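## Task

Bring plate hotel H1 into line with its manifest: slot 1 F07, slot 2 F01, slot 3 empty, slot 4 F10. Done when every labelled plate named on the manifest sits fully home in its own slot with the ID label facing the front, including any such plate waiting on landing nest L1; every plate not on the manifest, or with no label, lies flat and seated within the locators of a free red quarantine nest (QR1 or QR2); any slot whose listed ID belongs to no plate is left empty; and plates that were already correctly stored or already in quarantine have not been moved. Finish with the gripper open and withdrawn clear of everything.

## Robot and tools

Robot: one arm with six joints (waist, shoulder, elbow, wrist pitch, wrist yaw, wrist roll) and a two-finger parallel gripper. The fingers point along the gripper's +z axis and close along its y axis. The reported hand position is the point between the finger pads, roughly 1 cm back from the tips.

World frame: origin on the table surface under the arm base, +z up, +y to the left when facing along +x. Positions are in metres, orientation as a quaternion w,x,y,z. The base may sit tilted, and the printed position gets less accurate at long reach.

Stations: H1 is a four-slot plate hotel, slot 1 lowest. A stored plate lies short end forward and counts as home only when pushed against the back stop; sliding a plate along its shelf is allowed. Releasing a plate far short of home risks it tipping off. A plate whose front end shows no label is either reversed or unlabelled. RG (regrip nest, in front of H1) and N6 (recovery nest) may be used as intermediate spots. L1 is the landing nest; QR1 and QR2 are the quarantine nests, marked red. Every nest has a name label on the deck.

The row format (shared by execute_actions and move): seven numbers, each between -1 and 1, in the order dx, dy, dz, rx, ry, rz, opening. The first six are a relative offset, not a pose: they are expressed in the gripper's own axes and measured from the hand pose shown in the most recent result that reports it (or, before any such result exists, and for any second or later call within one reply, from where the hand is when the action begins). A value of 1.0 equals 0.6 m for dx, dy, dz and 180 degrees for the rotation; rx, ry, rz form a single rotation vector. Because offsets count from the measured hand, repeating a small offset against a rigid surface does not press harder, but against something yielding it goes further. The seventh number, opening, is absolute: +1 fully open (0.094 m), -1 closed. Zero offsets are not a pause; they pull the hand back to the reference pose.

execute_actions(actions, pictures): actions is a list holding at most one item. An empty list just returns the current state. An item {"rows": [...], "steps": n} plays up to 15 rows, one per control step of 1/30 s (n at most 15, default 15); if rows run out the last one repeats. Every row in it counts from the same reference pose, not from the preceding row. An item {"steps": n} with no rows waits up to 300 steps, counted from the previous result, so your reply time eats into it. pictures (true/false) toggles the camera images. A refused call sends nothing.

move(target, speed): target is one seven-number row as above; the hand follows a straight path toward it lasting 0.5 to 10 s (cut off at 10 s). speed is the path's top speed in m/s, 0.002 to 0.5, default 0.25; turning is capped at twice that in rad/s. The opening is applied at the start. The path ignores obstacles; faster contact and targets set deeper past the contact push harder. The hand may lag, drift, and exceed speed near full arm extension. The result adds a move: line with the ending (done, off_target, moving, held, fault) and active limits (paced: the sent pose was clipped; held: a check blocked some steps, after which the arm may surge), plus the distance left to target.

wait(seconds): 0 to 10 s with nothing new sent. zoom_image(camera, region): camera is cam_high, cam_low or cam_wrist; region is [x0, y0, x1, y1] in pixels from the top-left, at most 504 by 504. Useful for reading plate labels. finished_scene(scene): ends the current scene, given by its number, and reports success; irreversible.

Control behaviour: each step the command is clipped to within 70 mm and 16 degrees of the measured pose, and inverse kinematics favours position over orientation. After an action ends the arm only continues to the last clipped pose, so large moves need several actions; check the result. Joint friction can leave the hand up to about 31 mm off, and very small commands may do nothing. The elbow cannot fully straighten.

Gripping: grip_measured is the finger opening on the command scale. To hold something, command about 0.03 below grip_measured for a firm grip, less for a lighter one. Readings can be off by about 1 mm consistently. Occasionally a held part gets a brief tug, so grip firmly.

Result lines: the state line gives end_effector_position and end_effector_quat_wxyz; Joint positions and Joint velocities list the six joints (rad, rad/s) then the finger-pad gap (m, m/s). Joint limits in rad: waist -2.618 to 3.054, shoulder 0 to 3.142, elbow 0 to 3.142, wrist pitch -1.571 to 1.571, wrist yaw -1.571 to 1.571, wrist roll -2.094 to 2.094. Hand target shows where the controller is currently driving. pose unreachable and HELD mark steps where the clearance check (which includes the mount under the base) altered or blocked the command. Joint torques are raw drive outputs with offsets and noise. MOTOR HOT appears from 75 °C; at 90 °C the arm halts for 10 s, and at 100 °C it goes limp and drops, reported as OVER-TEMPERATURE FAULT. Avoid long holds under load.

Cameras: cam_high and cam_low are fixed (504x504), cam_wrist is a fisheye on the hand (616x616); calibration values are given but may be slightly off.

Avoid: knocking anything off the table, dropping plates, slamming or pressing hard, and disturbing plates already correct. Move gently, then open and retreat at the end.

Each tool is called after "Emit:" as a command line: name --argument value for each argument, lists and objects as JSON in quotes; but a table of rows of numbers goes row by row, as --pt "numbers of a row", without its own name.

## Session

Emit:
execute_actions --actions '[]'

Scene clock: 0.00 s of 7200.00 s.
end_effector_position=(+0.4232, +0.1295, +0.1748) grip_measured=+1.000 end_effector_quat_wxyz=(+0.664, +0.511, +0.471, +0.274)
Joint positions: [0.79  2.145 0.729 1.527 1.084 1.118 0.094]
Joint velocities: [ 0.002 -0.002 -0.012 -0.037 -0.022  0.022  0.   ]
Joint torques (N m, as the arm reports them, + toward a larger angle): no reading
Motor temperatures (°C, as the motors report them): [24 24 23 23 21 24]
Hand target: +0.423, +0.129, +0.175; +0.664, +0.511, +0.471, +0.274

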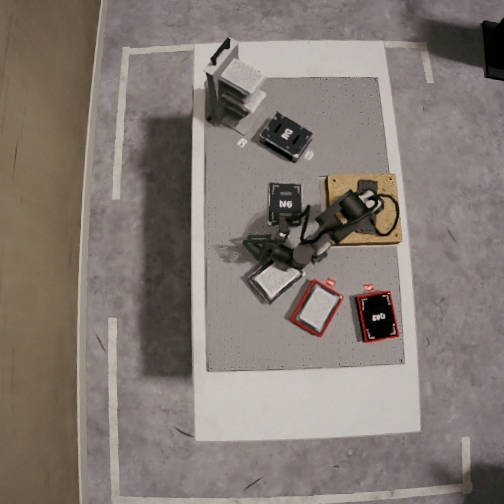

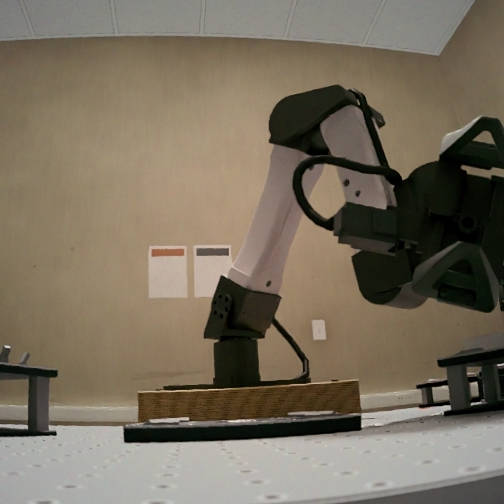

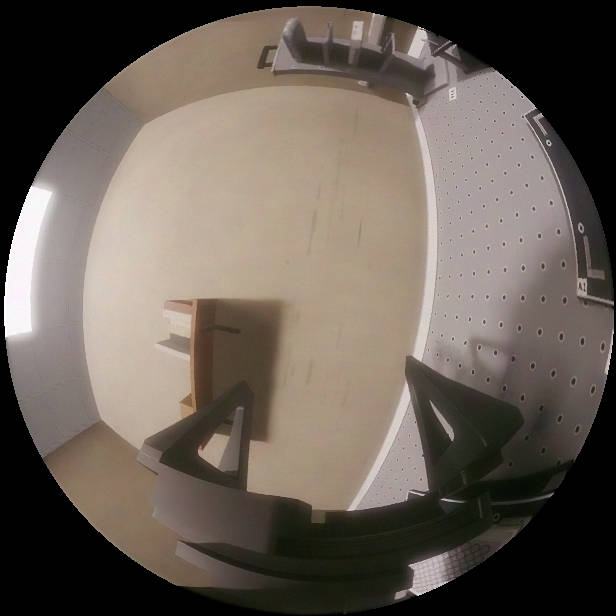

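Emit:
zoom_image --camera "cam_high" --region '[190, 30, 340, 180]'

Emit:
zoom_image --camera "cam_high" --region '[230, 170, 420, 360]'

Emit:
zoom_image --camera "cam_wrist" --region '[240, 0, 500, 130]'

Region (190, 30, 340, 180) of cam_high's 504x504 image, scaled by 3.360, with more detail than that image has.

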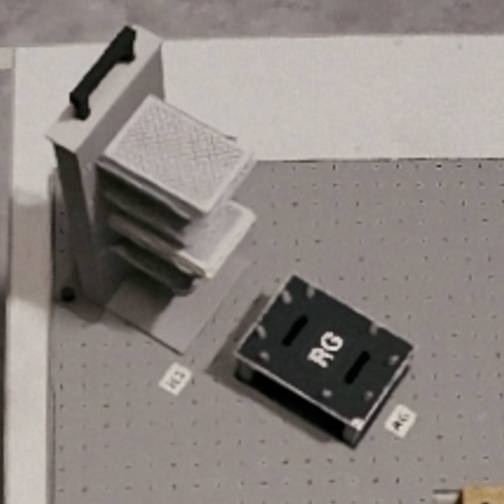

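Region (230, 170, 420, 360) of cam_high's 504x504 image, scaled by 2.653, with more detail than that image has.

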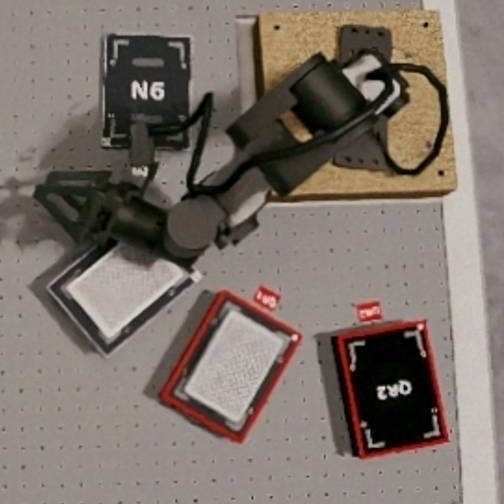

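Region (240, 0, 500, 130) of cam_wrist's 616x616 image, scaled by 1.938, with more detail than that image has.

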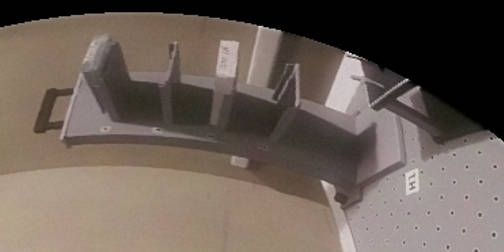

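Emit:
move --target '[-0.752,-0.163,-0.016,0.0457,-0.018,-0.3875,1]'

Scene clock: 8.60 s of 7200.00 s.
end_effector_position=(+0.2253, -0.2750, +0.2475) grip_measured=+1.000 end_effector_quat_wxyz=(+0.684, +0.190, +0.670, -0.216)
Joint positions: [-1.019  1.323  0.233  1.148 -0.574  0.003  0.094]
Joint velocities: [-0.012 -0.027  0.002  0.007 -0.007 -0.007  0.   ]
Joint torques (N m, as the arm reports them, + toward a larger angle): [-0.72 -2.65  9.28  1.8  -0.14 -0.07]
Motor temperatures (°C, as the motors report them): [24 26 24 24 21 24]
Hand target: +0.227, -0.280, +0.245; +0.679, +0.189, +0.677, -0.212
Off the commanded pose: 0.012 m, 2 deg.
After step 90, 2.43 s passed at rest.
move: off_target
camera_calibration (this result's frames):
cam_wrist: T_world_to_cam=[[-0.477622, -0.848731, -0.227006, -0.0587471], [-0.286402, 0.39468, -0.873042, 0.426482], [0.830573, -0.351969, -0.431586, -0.0724281], [0, 0, 0, 1]] pos_world=[0.154243, -0.243677, 0.327742]

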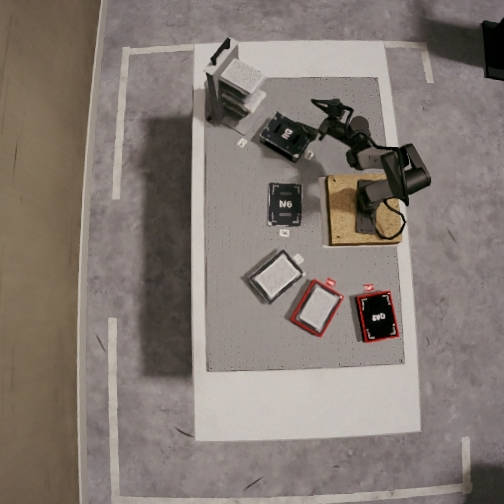

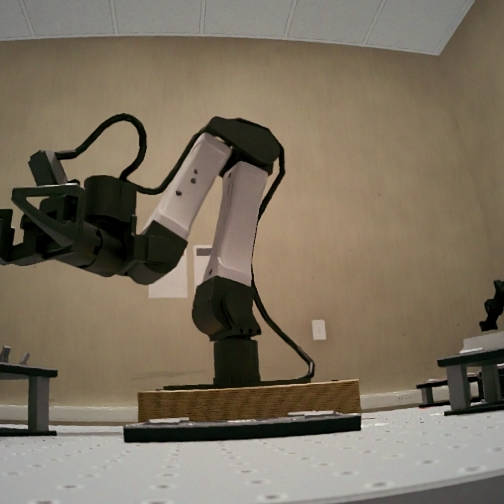

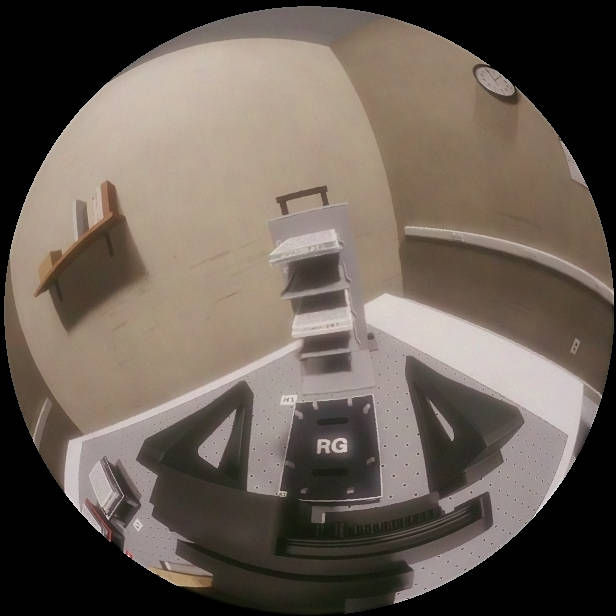

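Emit:
zoom_image --camera "cam_wrist" --region '[240, 170, 420, 410]'

Emit:
zoom_image --camera "cam_high" --region '[235, 235, 415, 355]'

Emit:
zoom_image --camera "cam_wrist" --region '[60, 430, 190, 570]'

Region (240, 170, 420, 410) of cam_wrist's 616x616 image, scaled by 2.100, with more detail than that image has; it fills the left 378 columns of this view, and the rest is white.

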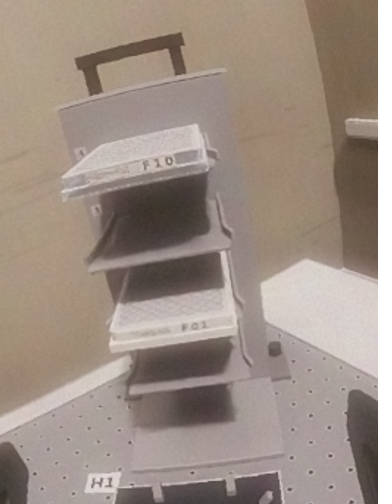

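Region (235, 235, 415, 355) of cam_high's 504x504 image, scaled by 2.800, with more detail than that image has.

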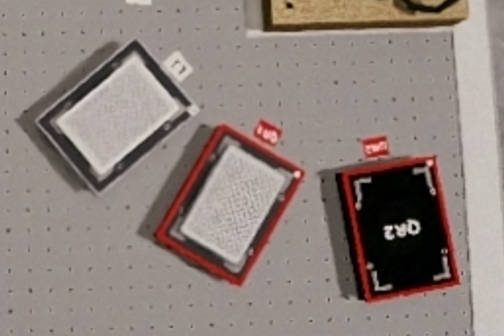

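Region (60, 430, 190, 570) of cam_wrist's 616x616 image, scaled by 3.600, with more detail than that image has; it fills the left 468 columns of this view, and the rest is white.

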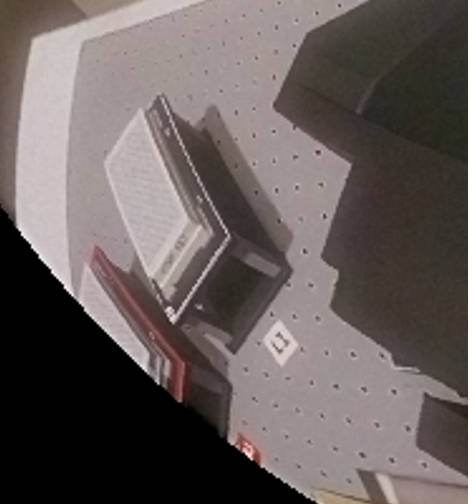

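Emit:
move --target '[0.03,0.6,-0.3,-0.384,0.215,-0.159,1]' --speed 0.3

Scene clock: 16.60 s of 7200.00 s.
end_effector_position=(+0.2705, +0.1238, +0.2217) grip_measured=+1.000 end_effector_quat_wxyz=(+0.379, -0.329, +0.857, +0.119)
Joint positions: [ 0.418  0.965  0.734 -0.55  -0.271 -0.345  0.094]
Joint velocities: [ 0.007 -0.022 -0.012  0.007  0.022 -0.037  0.   ]
Joint torques (N m, as the arm reports them, + toward a larger angle): [ 0.74 -0.71 11.14  1.5  -0.07  0.18]
Motor temperatures (°C, as the motors report them): [24 25 25 25 22 24]
Hand target: +0.272, +0.124, +0.221; +0.367, -0.324, +0.864, +0.116
Off the commanded pose: 0.009 m, 3 deg.
After step 90, 2.07 s passed at rest.
move: off_target
camera_calibration (this result's frames):
cam_wrist: T_world_to_cam=[[0.536473, -0.823321, -0.18531, 0.00877371], [-0.828648, -0.472328, -0.300415, 0.386551], [0.159811, 0.314721, -0.935634, 0.229892], [0, 0, 0, 1]] pos_world=[0.278869, 0.117451, 0.332846]

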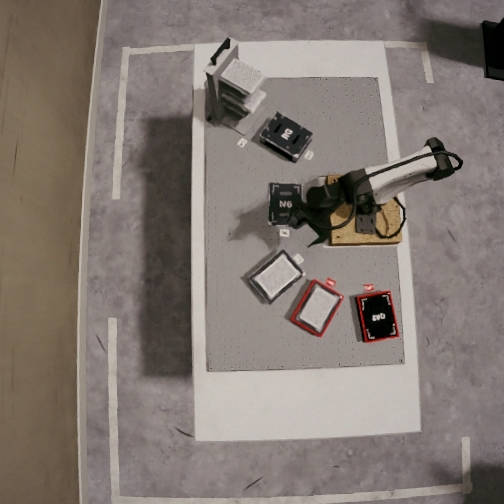

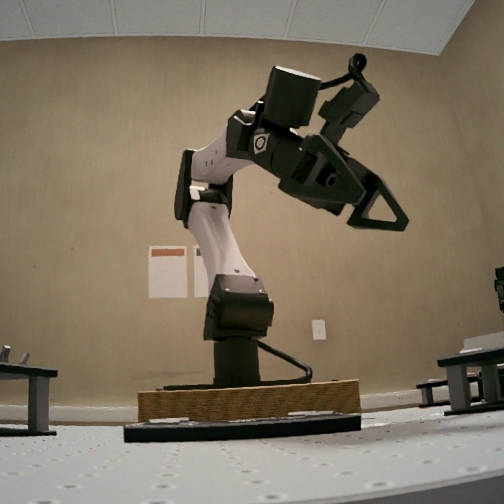

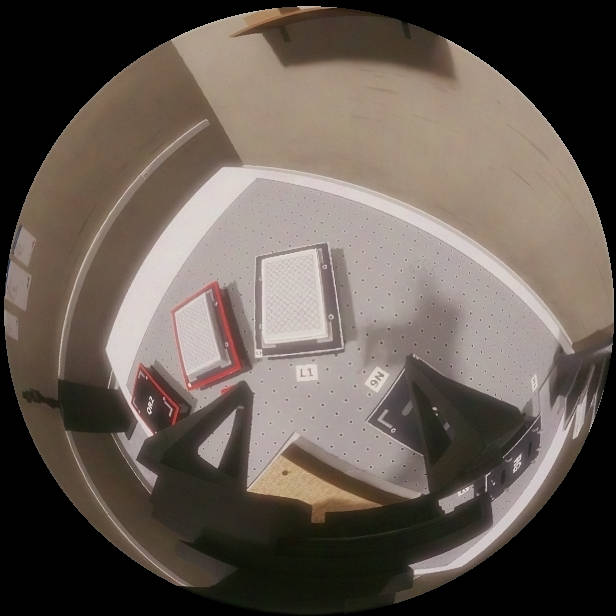

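Emit:
zoom_image --camera "cam_wrist" --region '[160, 230, 360, 400]'

Region (160, 230, 360, 400) of cam_wrist's 616x616 image, scaled by 2.520, with more detail than that image has; it fills the top 428 rows of this view, and the rest is white.

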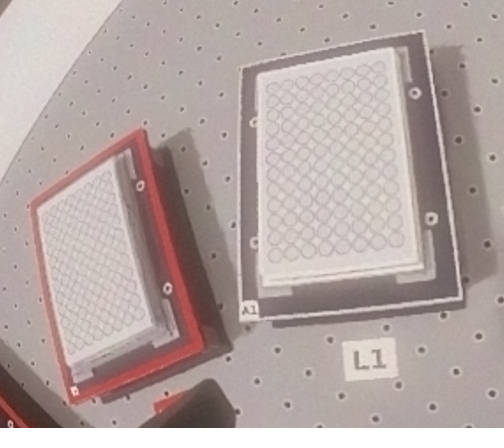

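Emit:
move --target '[-0.104,0.078,0.28,0,0.262,0,1]'

Scene clock: 21.77 s of 7200.00 s.
end_effector_position=(+0.3656, +0.2674, +0.1552) grip_measured=+1.000 end_effector_quat_wxyz=(+0.016, -0.357, +0.934, -0.009)
Joint positions: [ 0.789  2.287  2.17  -1.42   0.043 -0.08   0.094]
Joint velocities: [-0.002 -0.002 -0.002 -0.037 -0.022  0.022  0.   ]
Joint torques (N m, as the arm reports them, + toward a larger angle): [  0.7  -13.47   9.75   0.18   0.08   0.19]
Motor temperatures (°C, as the motors report them): [24 26 26 25 22 24]
Hand target: +0.366, +0.268, +0.149; +0.007, -0.355, +0.935, -0.018
Off the commanded pose: 0.006 m, 2 deg.
move: done
camera_calibration (this result's frames):
cam_wrist: T_world_to_cam=[[0.452914, -0.890682, -0.0394183, 0.0895329], [-0.785, -0.419354, 0.455979, 0.365691], [-0.422663, -0.175576, -0.889117, 0.444127], [0, 0, 0, 1]] pos_world=[0.434232, 0.311077, 0.231662]

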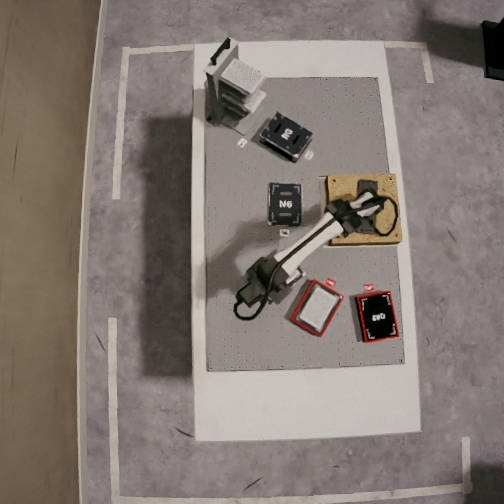

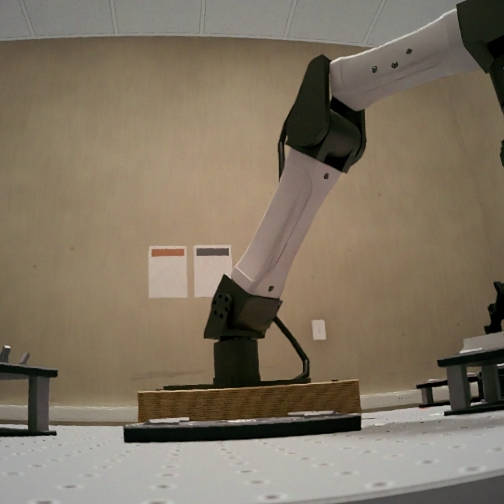

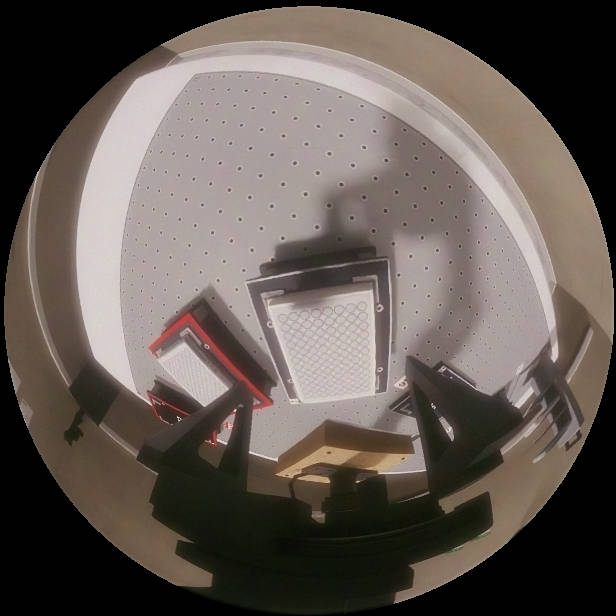

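Emit:
zoom_image --camera "cam_wrist" --region '[230, 240, 430, 420]'

Region (230, 240, 430, 420) of cam_wrist's 616x616 image, scaled by 2.520, with more detail than that image has; it fills the top 454 rows of this view, and the rest is white.

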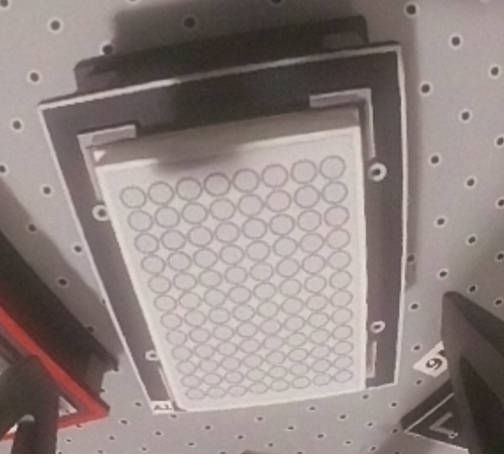

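Emit:
move --target '[0.092,0,0.095,0,0.012,0,1]' --speed 0.1

Scene clock: 26.07 s of 7200.00 s.
end_effector_position=(+0.3262, +0.2357, +0.0958) grip_measured=+1.000 end_effector_quat_wxyz=(-0.005, -0.356, +0.935, -0.015)
Joint positions: [ 0.783  2.123  1.665 -1.124  0.043 -0.081  0.094]
Joint velocities: [ 0.007 -0.037  0.022  0.022  0.022  0.007  0.   ]
Joint torques (N m, as the arm reports them, + toward a larger angle): [ -0.38 -16.11   5.2    0.38   0.    -0.06]
Motor temperatures (°C, as the motors report them): [24 27 26 25 22 24]
Hand target: +0.325, +0.230, +0.097; -0.002, -0.357, +0.934, -0.016
Off the commanded pose: 0.006 m, 0 deg.
move: done
camera_calibration (this result's frames):
cam_wrist: T_world_to_cam=[[0.44824, -0.893364, -0.031328, 0.0782062], [-0.769629, -0.403509, 0.494825, 0.336087], [-0.4547, -0.197689, -0.868428, 0.38276], [0, 0, 0, 1]] pos_world=[0.397648, 0.281148, 0.168545]

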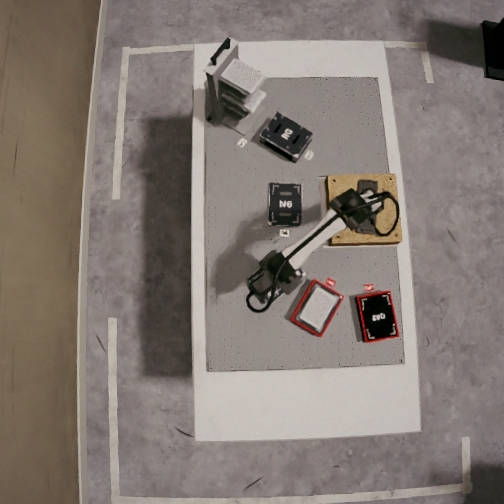

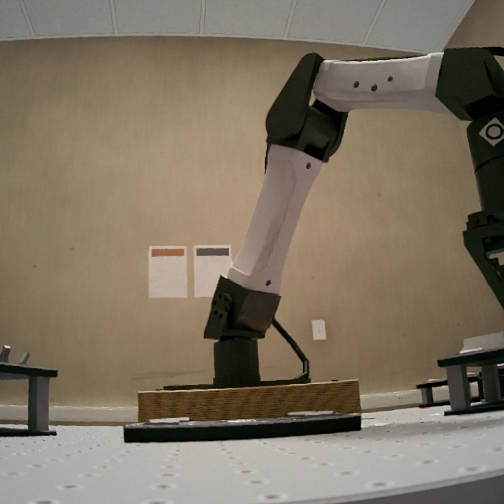

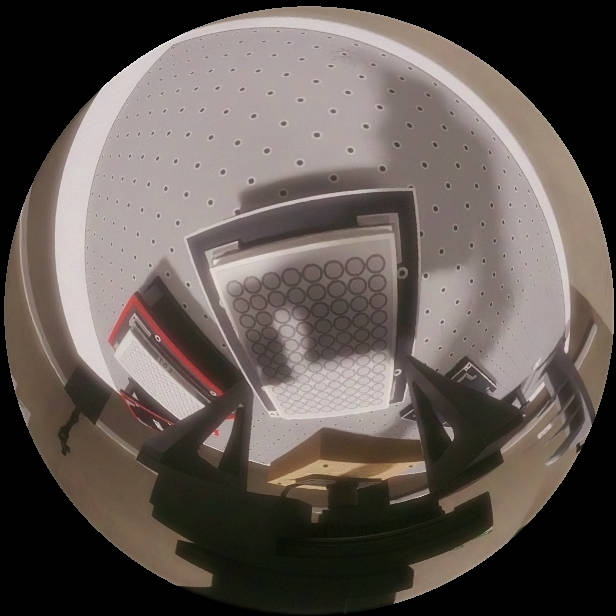

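Emit:
move --target '[0,0,0.03,0,0,0,1]' --speed 0.03

Emit:
zoom_image --camera "cam_low" --region '[404, 260, 504, 420]'

Scene clock: 28.20 s of 7200.00 s.
end_effector_position=(+0.3311, +0.2395, +0.0910) grip_measured=+1.000 end_effector_quat_wxyz=(+0.009, -0.355, +0.935, -0.011)
Joint positions: [ 0.783  2.123  1.645 -1.074  0.043 -0.081  0.094]
Joint velocities: [-0.022  0.002  0.012  0.051  0.051  0.007  0.   ]
Joint torques (N m, as the arm reports them, + toward a larger angle): [  0.14 -12.89   5.29   0.4   -0.03   0.05]
Motor temperatures (°C, as the motors report them): [24 28 26 25 22 24]
Hand target: +0.326, +0.235, +0.078; -0.005, -0.356, +0.935, -0.015
Off the commanded pose: 0.015 m, 2 deg.
move: off_target
camera_calibration (this result's frames):
cam_wrist: T_world_to_cam=[[0.448607, -0.892974, -0.0367291, 0.0795348], [-0.781432, -0.411852, 0.468766, 0.352095], [-0.433723, -0.181591, -0.882558, 0.372083], [0, 0, 0, 1]] pos_world=[0.400839, 0.2836, 0.166256]

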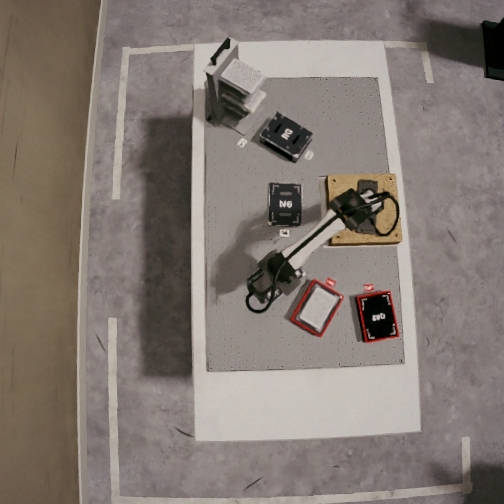

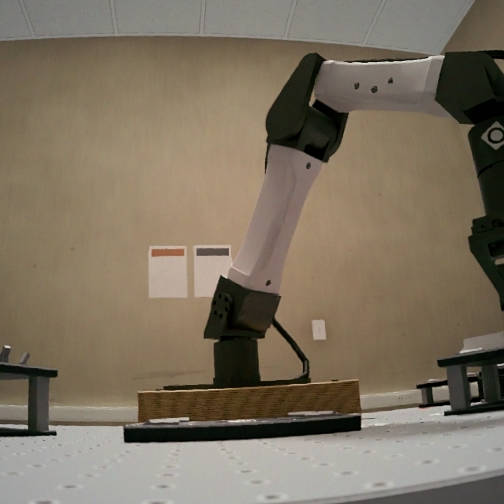

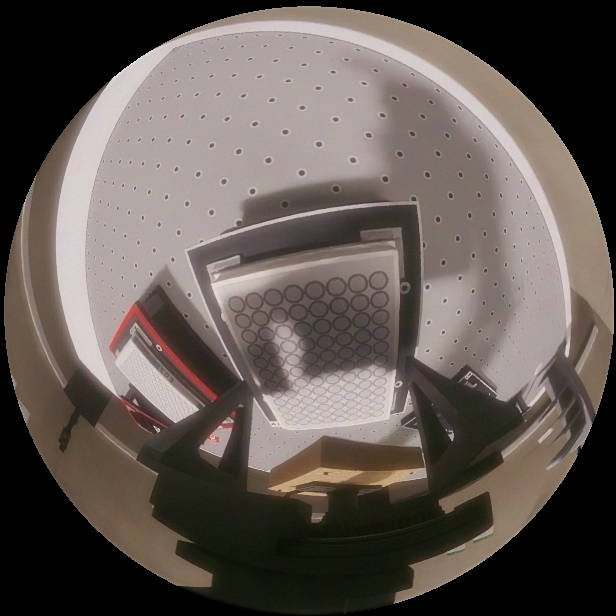

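Region (404, 260, 504, 420) of cam_low's 504x504 image, scaled by 3.150, with more detail than that image has; it fills the left 315 columns of this view, and the rest is white.

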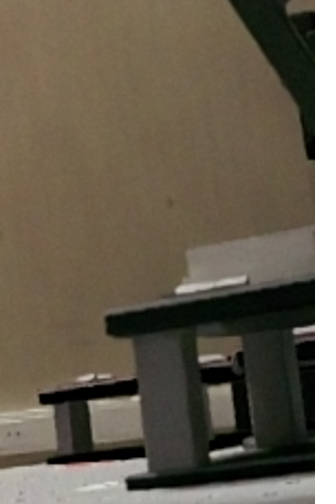

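Emit:
move --target '[0.016,0,0.05,0,0.009,0,1]' --speed 0.03

Emit:
zoom_image --camera "cam_low" --region '[404, 260, 504, 420]'

Scene clock: 30.53 s of 7200.00 s.
end_effector_position=(+0.3300, +0.2390, +0.0778) grip_measured=+1.000 end_effector_quat_wxyz=(+0.014, -0.355, +0.935, -0.010)
Joint positions: [ 0.783  2.123  1.591 -1.01   0.043 -0.081  0.094]
Joint velocities: [-0.002 -0.007 -0.012 -0.022 -0.051  0.022  0.   ]
Joint torques (N m, as the arm reports them, + toward a larger angle): [ -0.02 -12.15   4.97   0.49  -0.01   0.04]
Motor temperatures (°C, as the motors report them): [24 28 26 24 22 24]
Hand target: +0.324, +0.233, +0.061; -0.005, -0.355, +0.935, -0.016
Off the commanded pose: 0.019 m, 2 deg.
move: off_target
camera_calibration (this result's frames):
cam_wrist: T_world_to_cam=[[0.448754, -0.892809, -0.0388779, 0.0791912], [-0.785071, -0.414639, 0.46015, 0.359661], [-0.426946, -0.175973, -0.88699, 0.356673], [0, 0, 0, 1]] pos_world=[0.399102, 0.282597, 0.153946]

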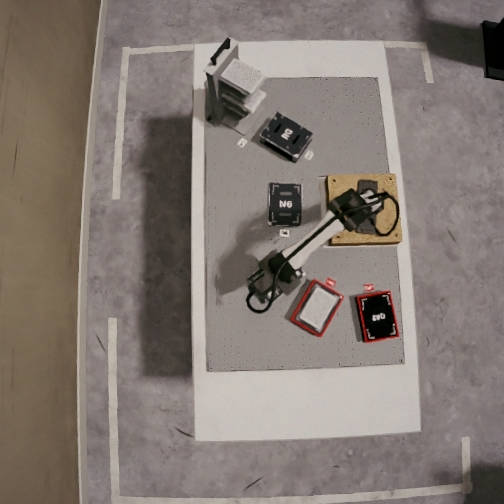

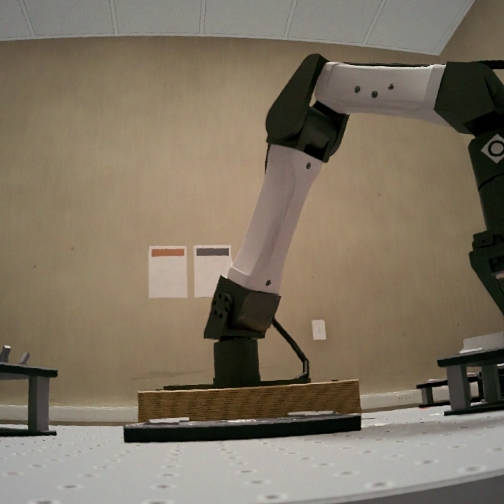

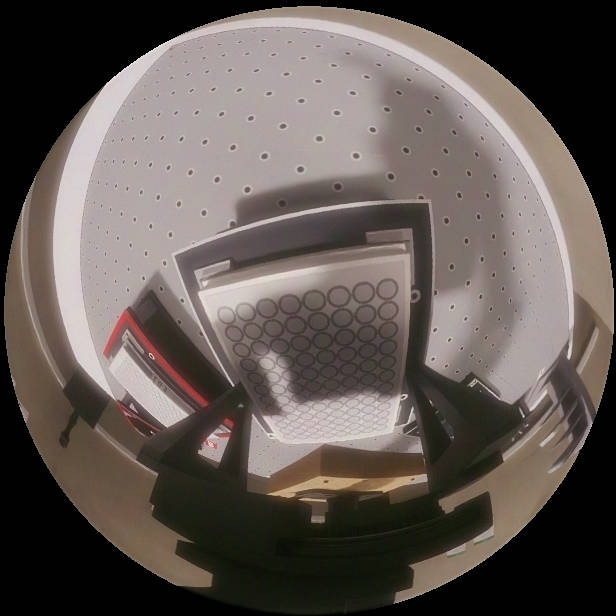

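Region (404, 260, 504, 420) of cam_low's 504x504 image, scaled by 3.150, with more detail than that image has; it fills the left 315 columns of this view, and the rest is white.

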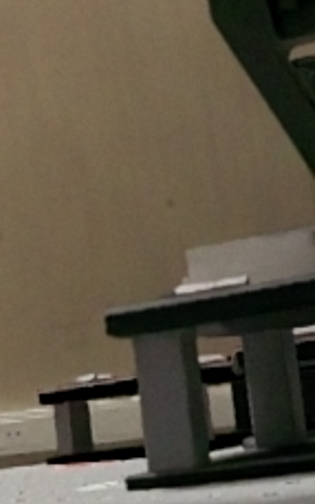

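Emit:
move --target '[0.02,0,0.048,0,0.016,0,1]' --speed 0.03

Emit:
zoom_image --camera "cam_wrist" --region '[180, 280, 480, 480]'

Scene clock: 32.63 s of 7200.00 s.
end_effector_position=(+0.3324, +0.2409, +0.0773) grip_measured=+1.000 end_effector_quat_wxyz=(+0.020, -0.355, +0.935, -0.008)
Joint positions: [ 0.783  2.123  1.588 -0.994  0.043 -0.081  0.094]
Joint velocities: [-0.007  0.017 -0.002 -0.007 -0.037  0.022  0.   ]
Joint torques (N m, as the arm reports them, + toward a larger angle): [  0.05 -11.12   3.     0.65   0.     0.05]
Motor temperatures (°C, as the motors report them): [24 29 26 24 22 24]
Hand target: +0.320, +0.230, +0.050; -0.010, -0.355, +0.935, -0.019
Off the commanded pose: 0.032 m, 4 deg.
move: off_target
camera_calibration (this result's frames):
cam_wrist: T_world_to_cam=[[0.448982, -0.892588, -0.0412621, 0.0797848], [-0.790008, -0.418112, 0.448408, 0.365999], [-0.417496, -0.16873, -0.892876, 0.353127], [0, 0, 0, 1]] pos_world=[0.400749, 0.283826, 0.154474]

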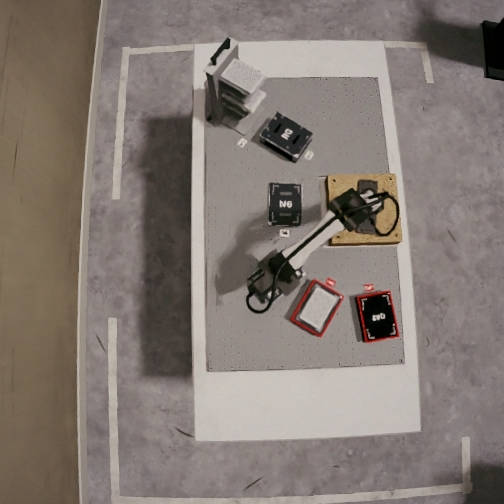

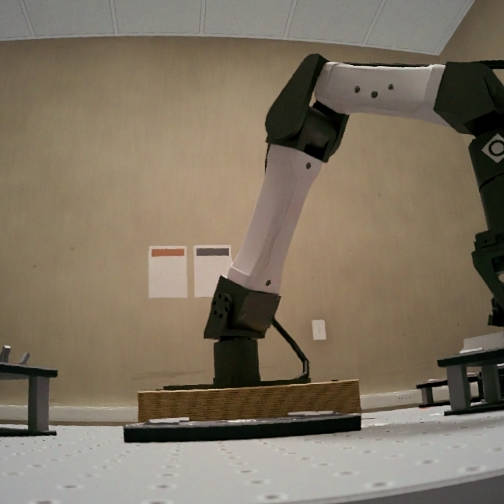

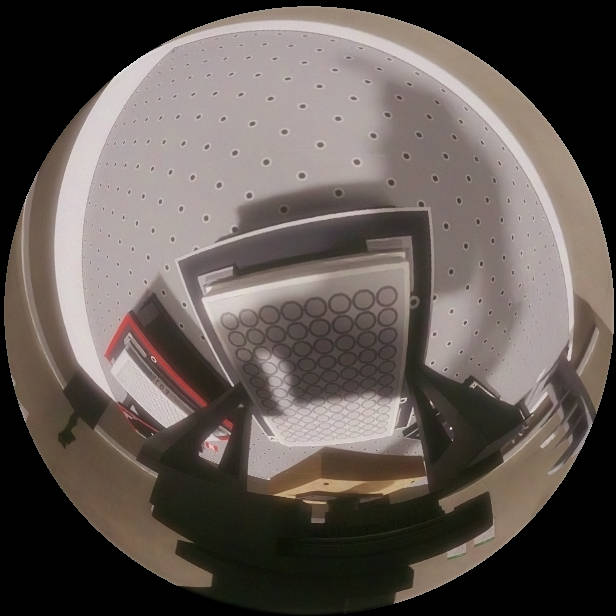

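Region (180, 280, 480, 480) of cam_wrist's 616x616 image, scaled by 1.680, with more detail than that image has.

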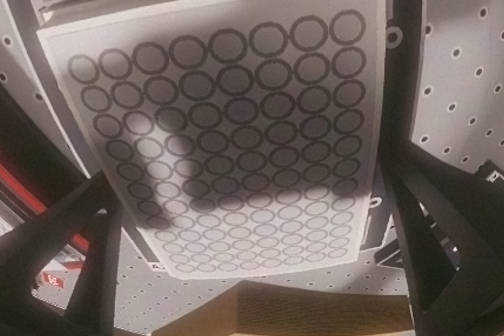

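Emit:
move --target '[0,0,-0.003,0,0,0,0.76]' --speed 0.03

Scene clock: 34.60 s of 7200.00 s.
end_effector_position=(+0.3329, +0.2408, +0.0779) grip_measured=+0.778 end_effector_quat_wxyz=(+0.021, -0.354, +0.935, -0.008)
Joint positions: [ 0.782  2.121  1.588 -0.993  0.043 -0.081  0.084]
Joint velocities: [-0.007  0.002 -0.007 -0.051  0.051 -0.066  0.   ]
Joint torques (N m, as the arm reports them, + toward a larger angle): [  0.32 -14.21   7.96   0.3   -0.03   0.07]
Motor temperatures (°C, as the motors report them): [24 29 26 24 22 24]
Hand target: +0.332, +0.241, +0.079; +0.020, -0.355, +0.935, -0.008
Off the commanded pose: 0.001 m, 0 deg.
move: done
camera_calibration (this result's frames):
cam_wrist: T_world_to_cam=[[0.448339, -0.89291, -0.0412871, 0.0797793], [-0.791266, -0.417941, 0.446344, 0.366615], [-0.4158, -0.167444, -0.893909, 0.353056], [0, 0, 0, 1]] pos_world=[0.401122, 0.283576, 0.155257]

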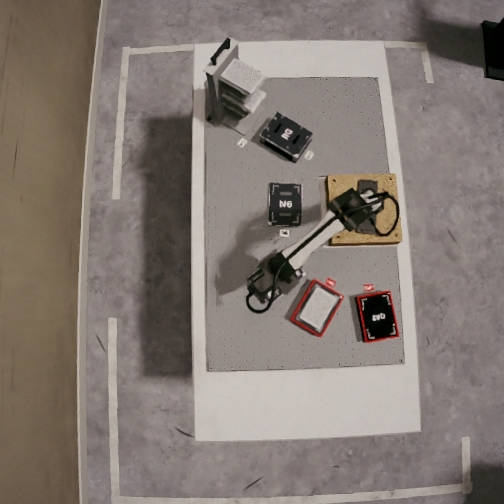

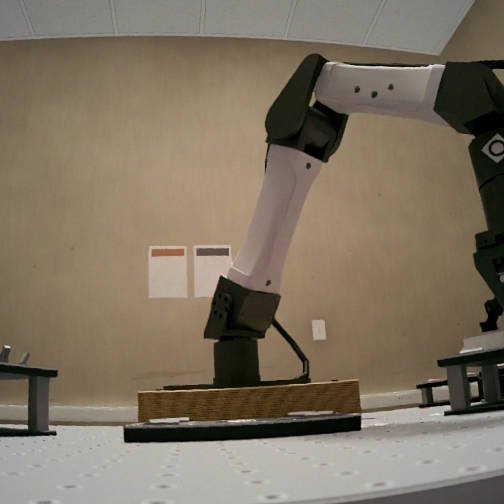

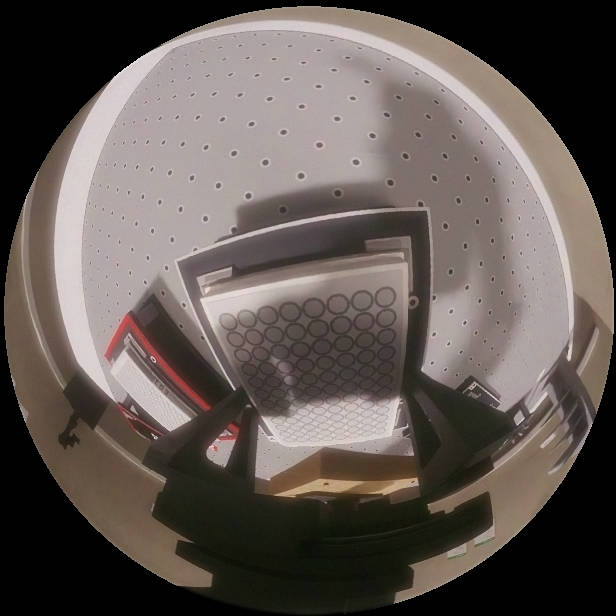

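Emit:
move --target '[0,0,-0.16,0,0,0,0.745]' --speed 0.1

Scene clock: 36.70 s of 7200.00 s.
end_effector_position=(+0.3308, +0.2374, +0.1606) grip_measured=+0.775 end_effector_quat_wxyz=(+0.010, -0.355, +0.935, -0.011)
Joint positions: [ 0.782  2.08   1.859 -1.328  0.043 -0.081  0.083]
Joint velocities: [-0.002  0.012 -0.022 -0.022 -0.007 -0.037 -0.001]
Joint torques (N m, as the arm reports them, + toward a larger angle): [  0.8  -15.4    9.8    0.16  -0.03   0.13]
Motor temperatures (°C, as the motors report them): [24 30 26 24 22 24]
Hand target: +0.330, +0.240, +0.173; +0.021, -0.354, +0.935, -0.007
Off the commanded pose: 0.014 m, 1 deg.
move: off_target
camera_calibration (this result's frames):
cam_wrist: T_world_to_cam=[[0.447953, -0.893289, -0.0370619, 0.0806989], [-0.782469, -0.411761, 0.467113, 0.318844], [-0.432527, -0.180245, -0.883421, 0.432444], [0, 0, 0, 1]] pos_world=[0.40038, 0.281321, 0.236085]

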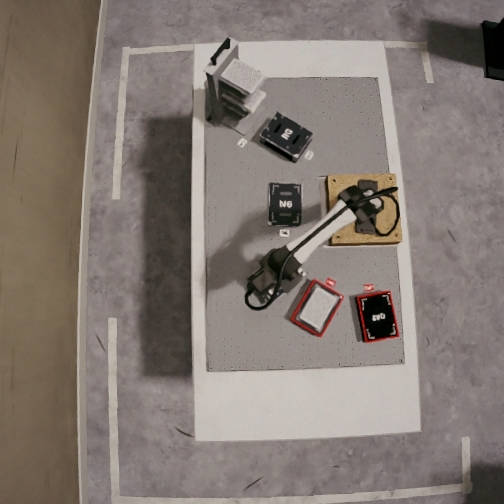

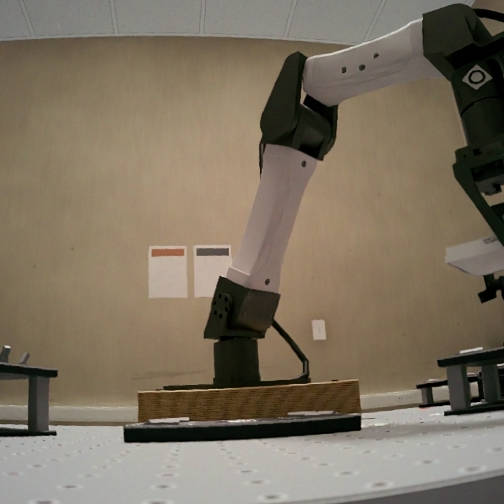

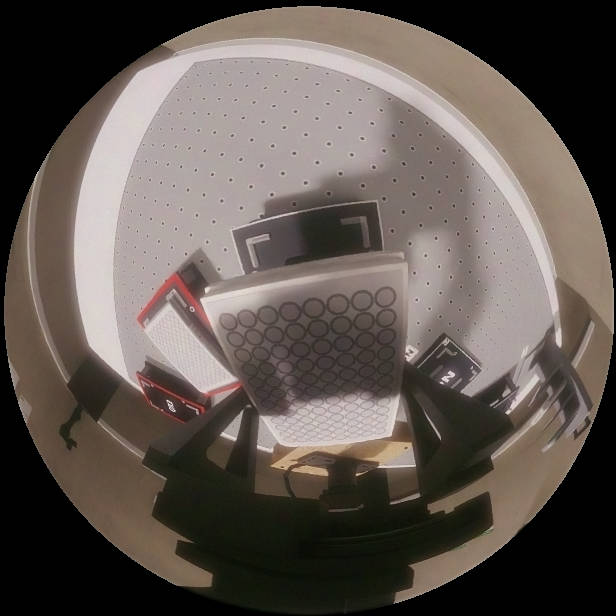

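Emit:
move --target '[0.135,-0.1,0,0,0,-0.53,0.745]' --speed 0.4

Emit:
zoom_image --camera "cam_low" --region '[324, 150, 504, 330]'

Scene clock: 41.17 s of 7200.00 s.
end_effector_position=(+0.3119, +0.1423, +0.1617) grip_measured=+0.775 end_effector_quat_wxyz=(+0.006, +0.929, -0.369, +0.013)
Joint positions: [ 0.592  1.82   1.505 -1.235  0.043 -1.931  0.083]
Joint velocities: [-0.012  0.007 -0.002 -0.022  0.051 -0.095 -0.   ]
Joint torques (N m, as the arm reports them, + toward a larger angle): [ -0.44 -12.82   5.34   0.35  -0.1   -0.06]
Motor temperatures (°C, as the motors report them): [24 31 26 24 21 24]
Hand target: +0.309, +0.138, +0.161; +0.004, +0.930, -0.367, +0.015
Off the commanded pose: 0.004 m, 1 deg.
move: done
camera_calibration (this result's frames):
cam_wrist: T_world_to_cam=[[0.850697, 0.522776, -0.0549602, -0.319952], [0.474732, -0.719177, 0.50736, -0.0904622], [0.22571, -0.457701, -0.85998, 0.238531], [0, 0, 0, 1]] pos_world=[0.261289, 0.211381, 0.233444]

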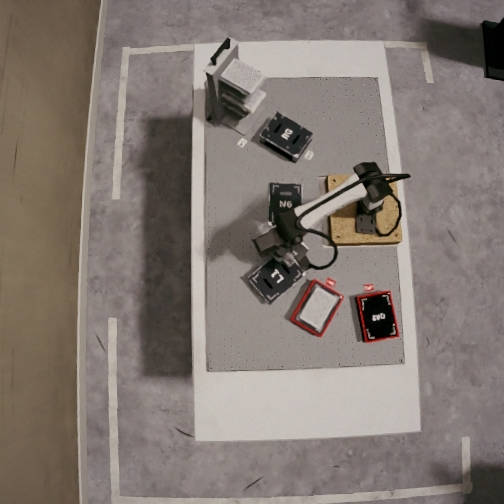

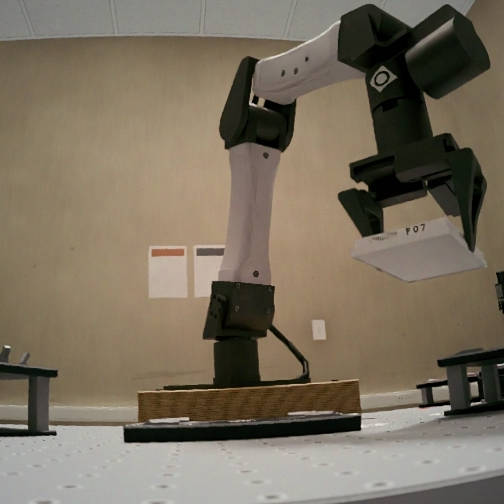

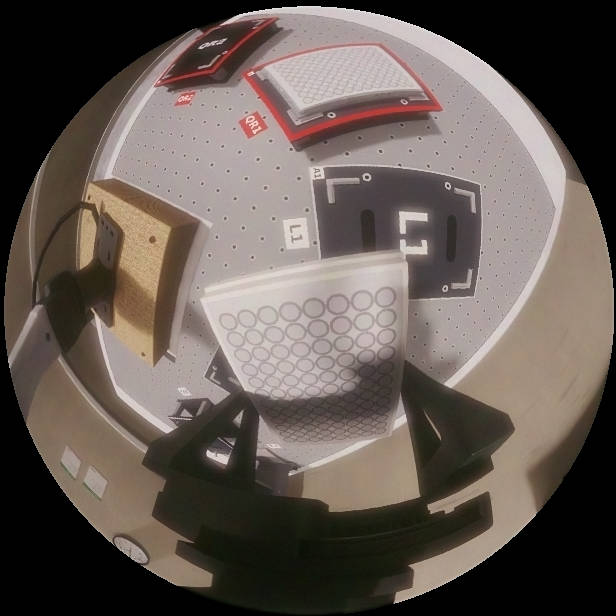

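Region (324, 150, 504, 330) of cam_low's 504x504 image, scaled by 2.800, with more detail than that image has.

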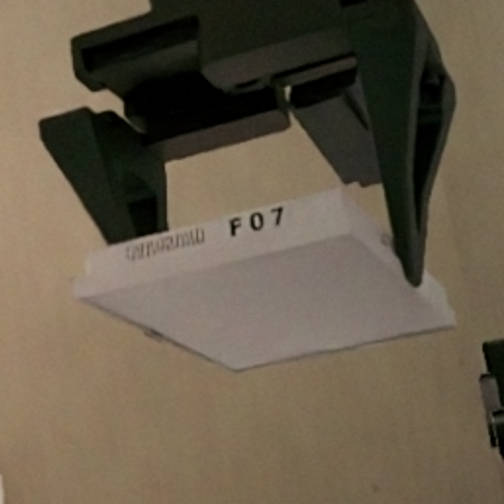

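Emit:
move --target '[0.388,0.574,0,0,0,0.937,0.745]' --speed 0.4

Scene clock: 47.23 s of 7200.00 s.
end_effector_position=(+0.2365, -0.2691, +0.1718) grip_measured=+0.775 end_effector_quat_wxyz=(+0.010, +0.267, +0.963, -0.031)
Joint positions: [-0.697  1.83   1.564 -1.238  0.036 -0.294  0.083]
Joint velocities: [ 0.007 -0.002  0.002 -0.007 -0.037  0.007 -0.   ]
Joint torques (N m, as the arm reports them, + toward a larger angle): [-0.3  -9.11 10.01  0.22 -0.13  0.2 ]
Motor temperatures (°C, as the motors report them): [24 32 26 24 22 24]
Hand target: +0.238, -0.270, +0.169; +0.005, +0.276, +0.961, -0.021
Off the commanded pose: 0.009 m, 3 deg.
move: off_target
camera_calibration (this result's frames):
cam_wrist: T_world_to_cam=[[-0.718123, -0.695711, -0.0168764, -0.00361821], [-0.630119, 0.639742, 0.440091, 0.282862], [-0.295379, 0.326674, -0.897795, 0.416723], [0, 0, 0, 1]] pos_world=[0.29873, -0.319608, 0.249585]

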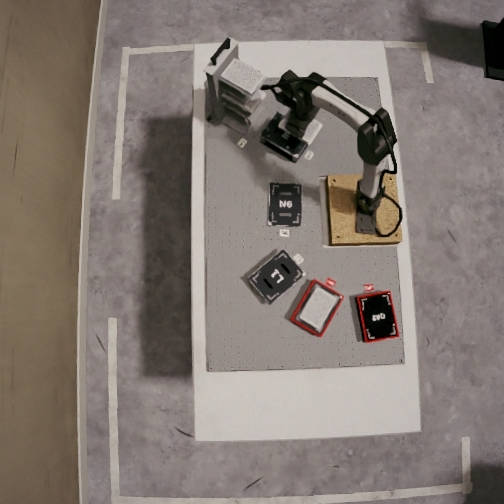

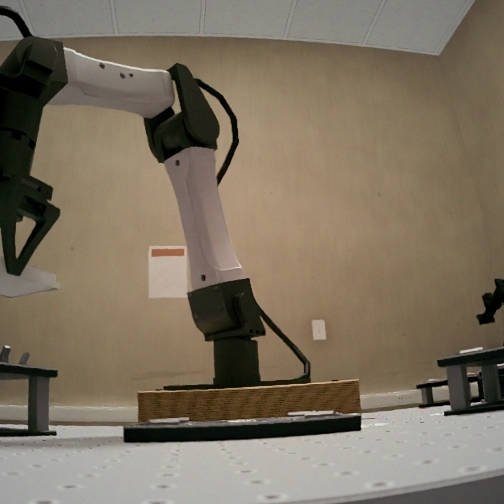

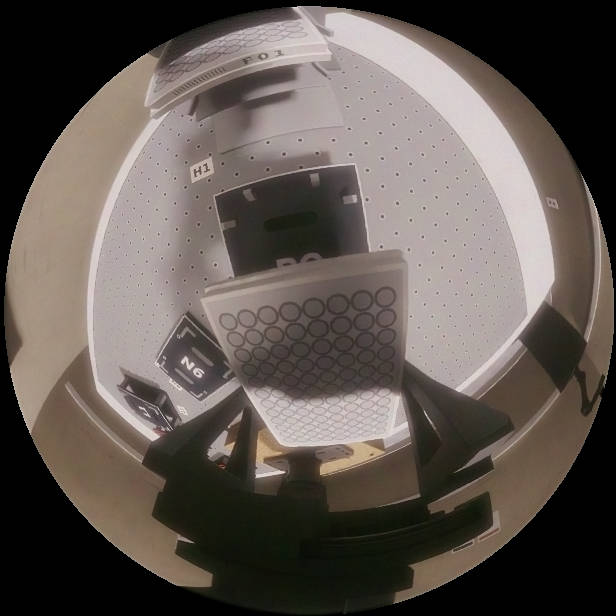

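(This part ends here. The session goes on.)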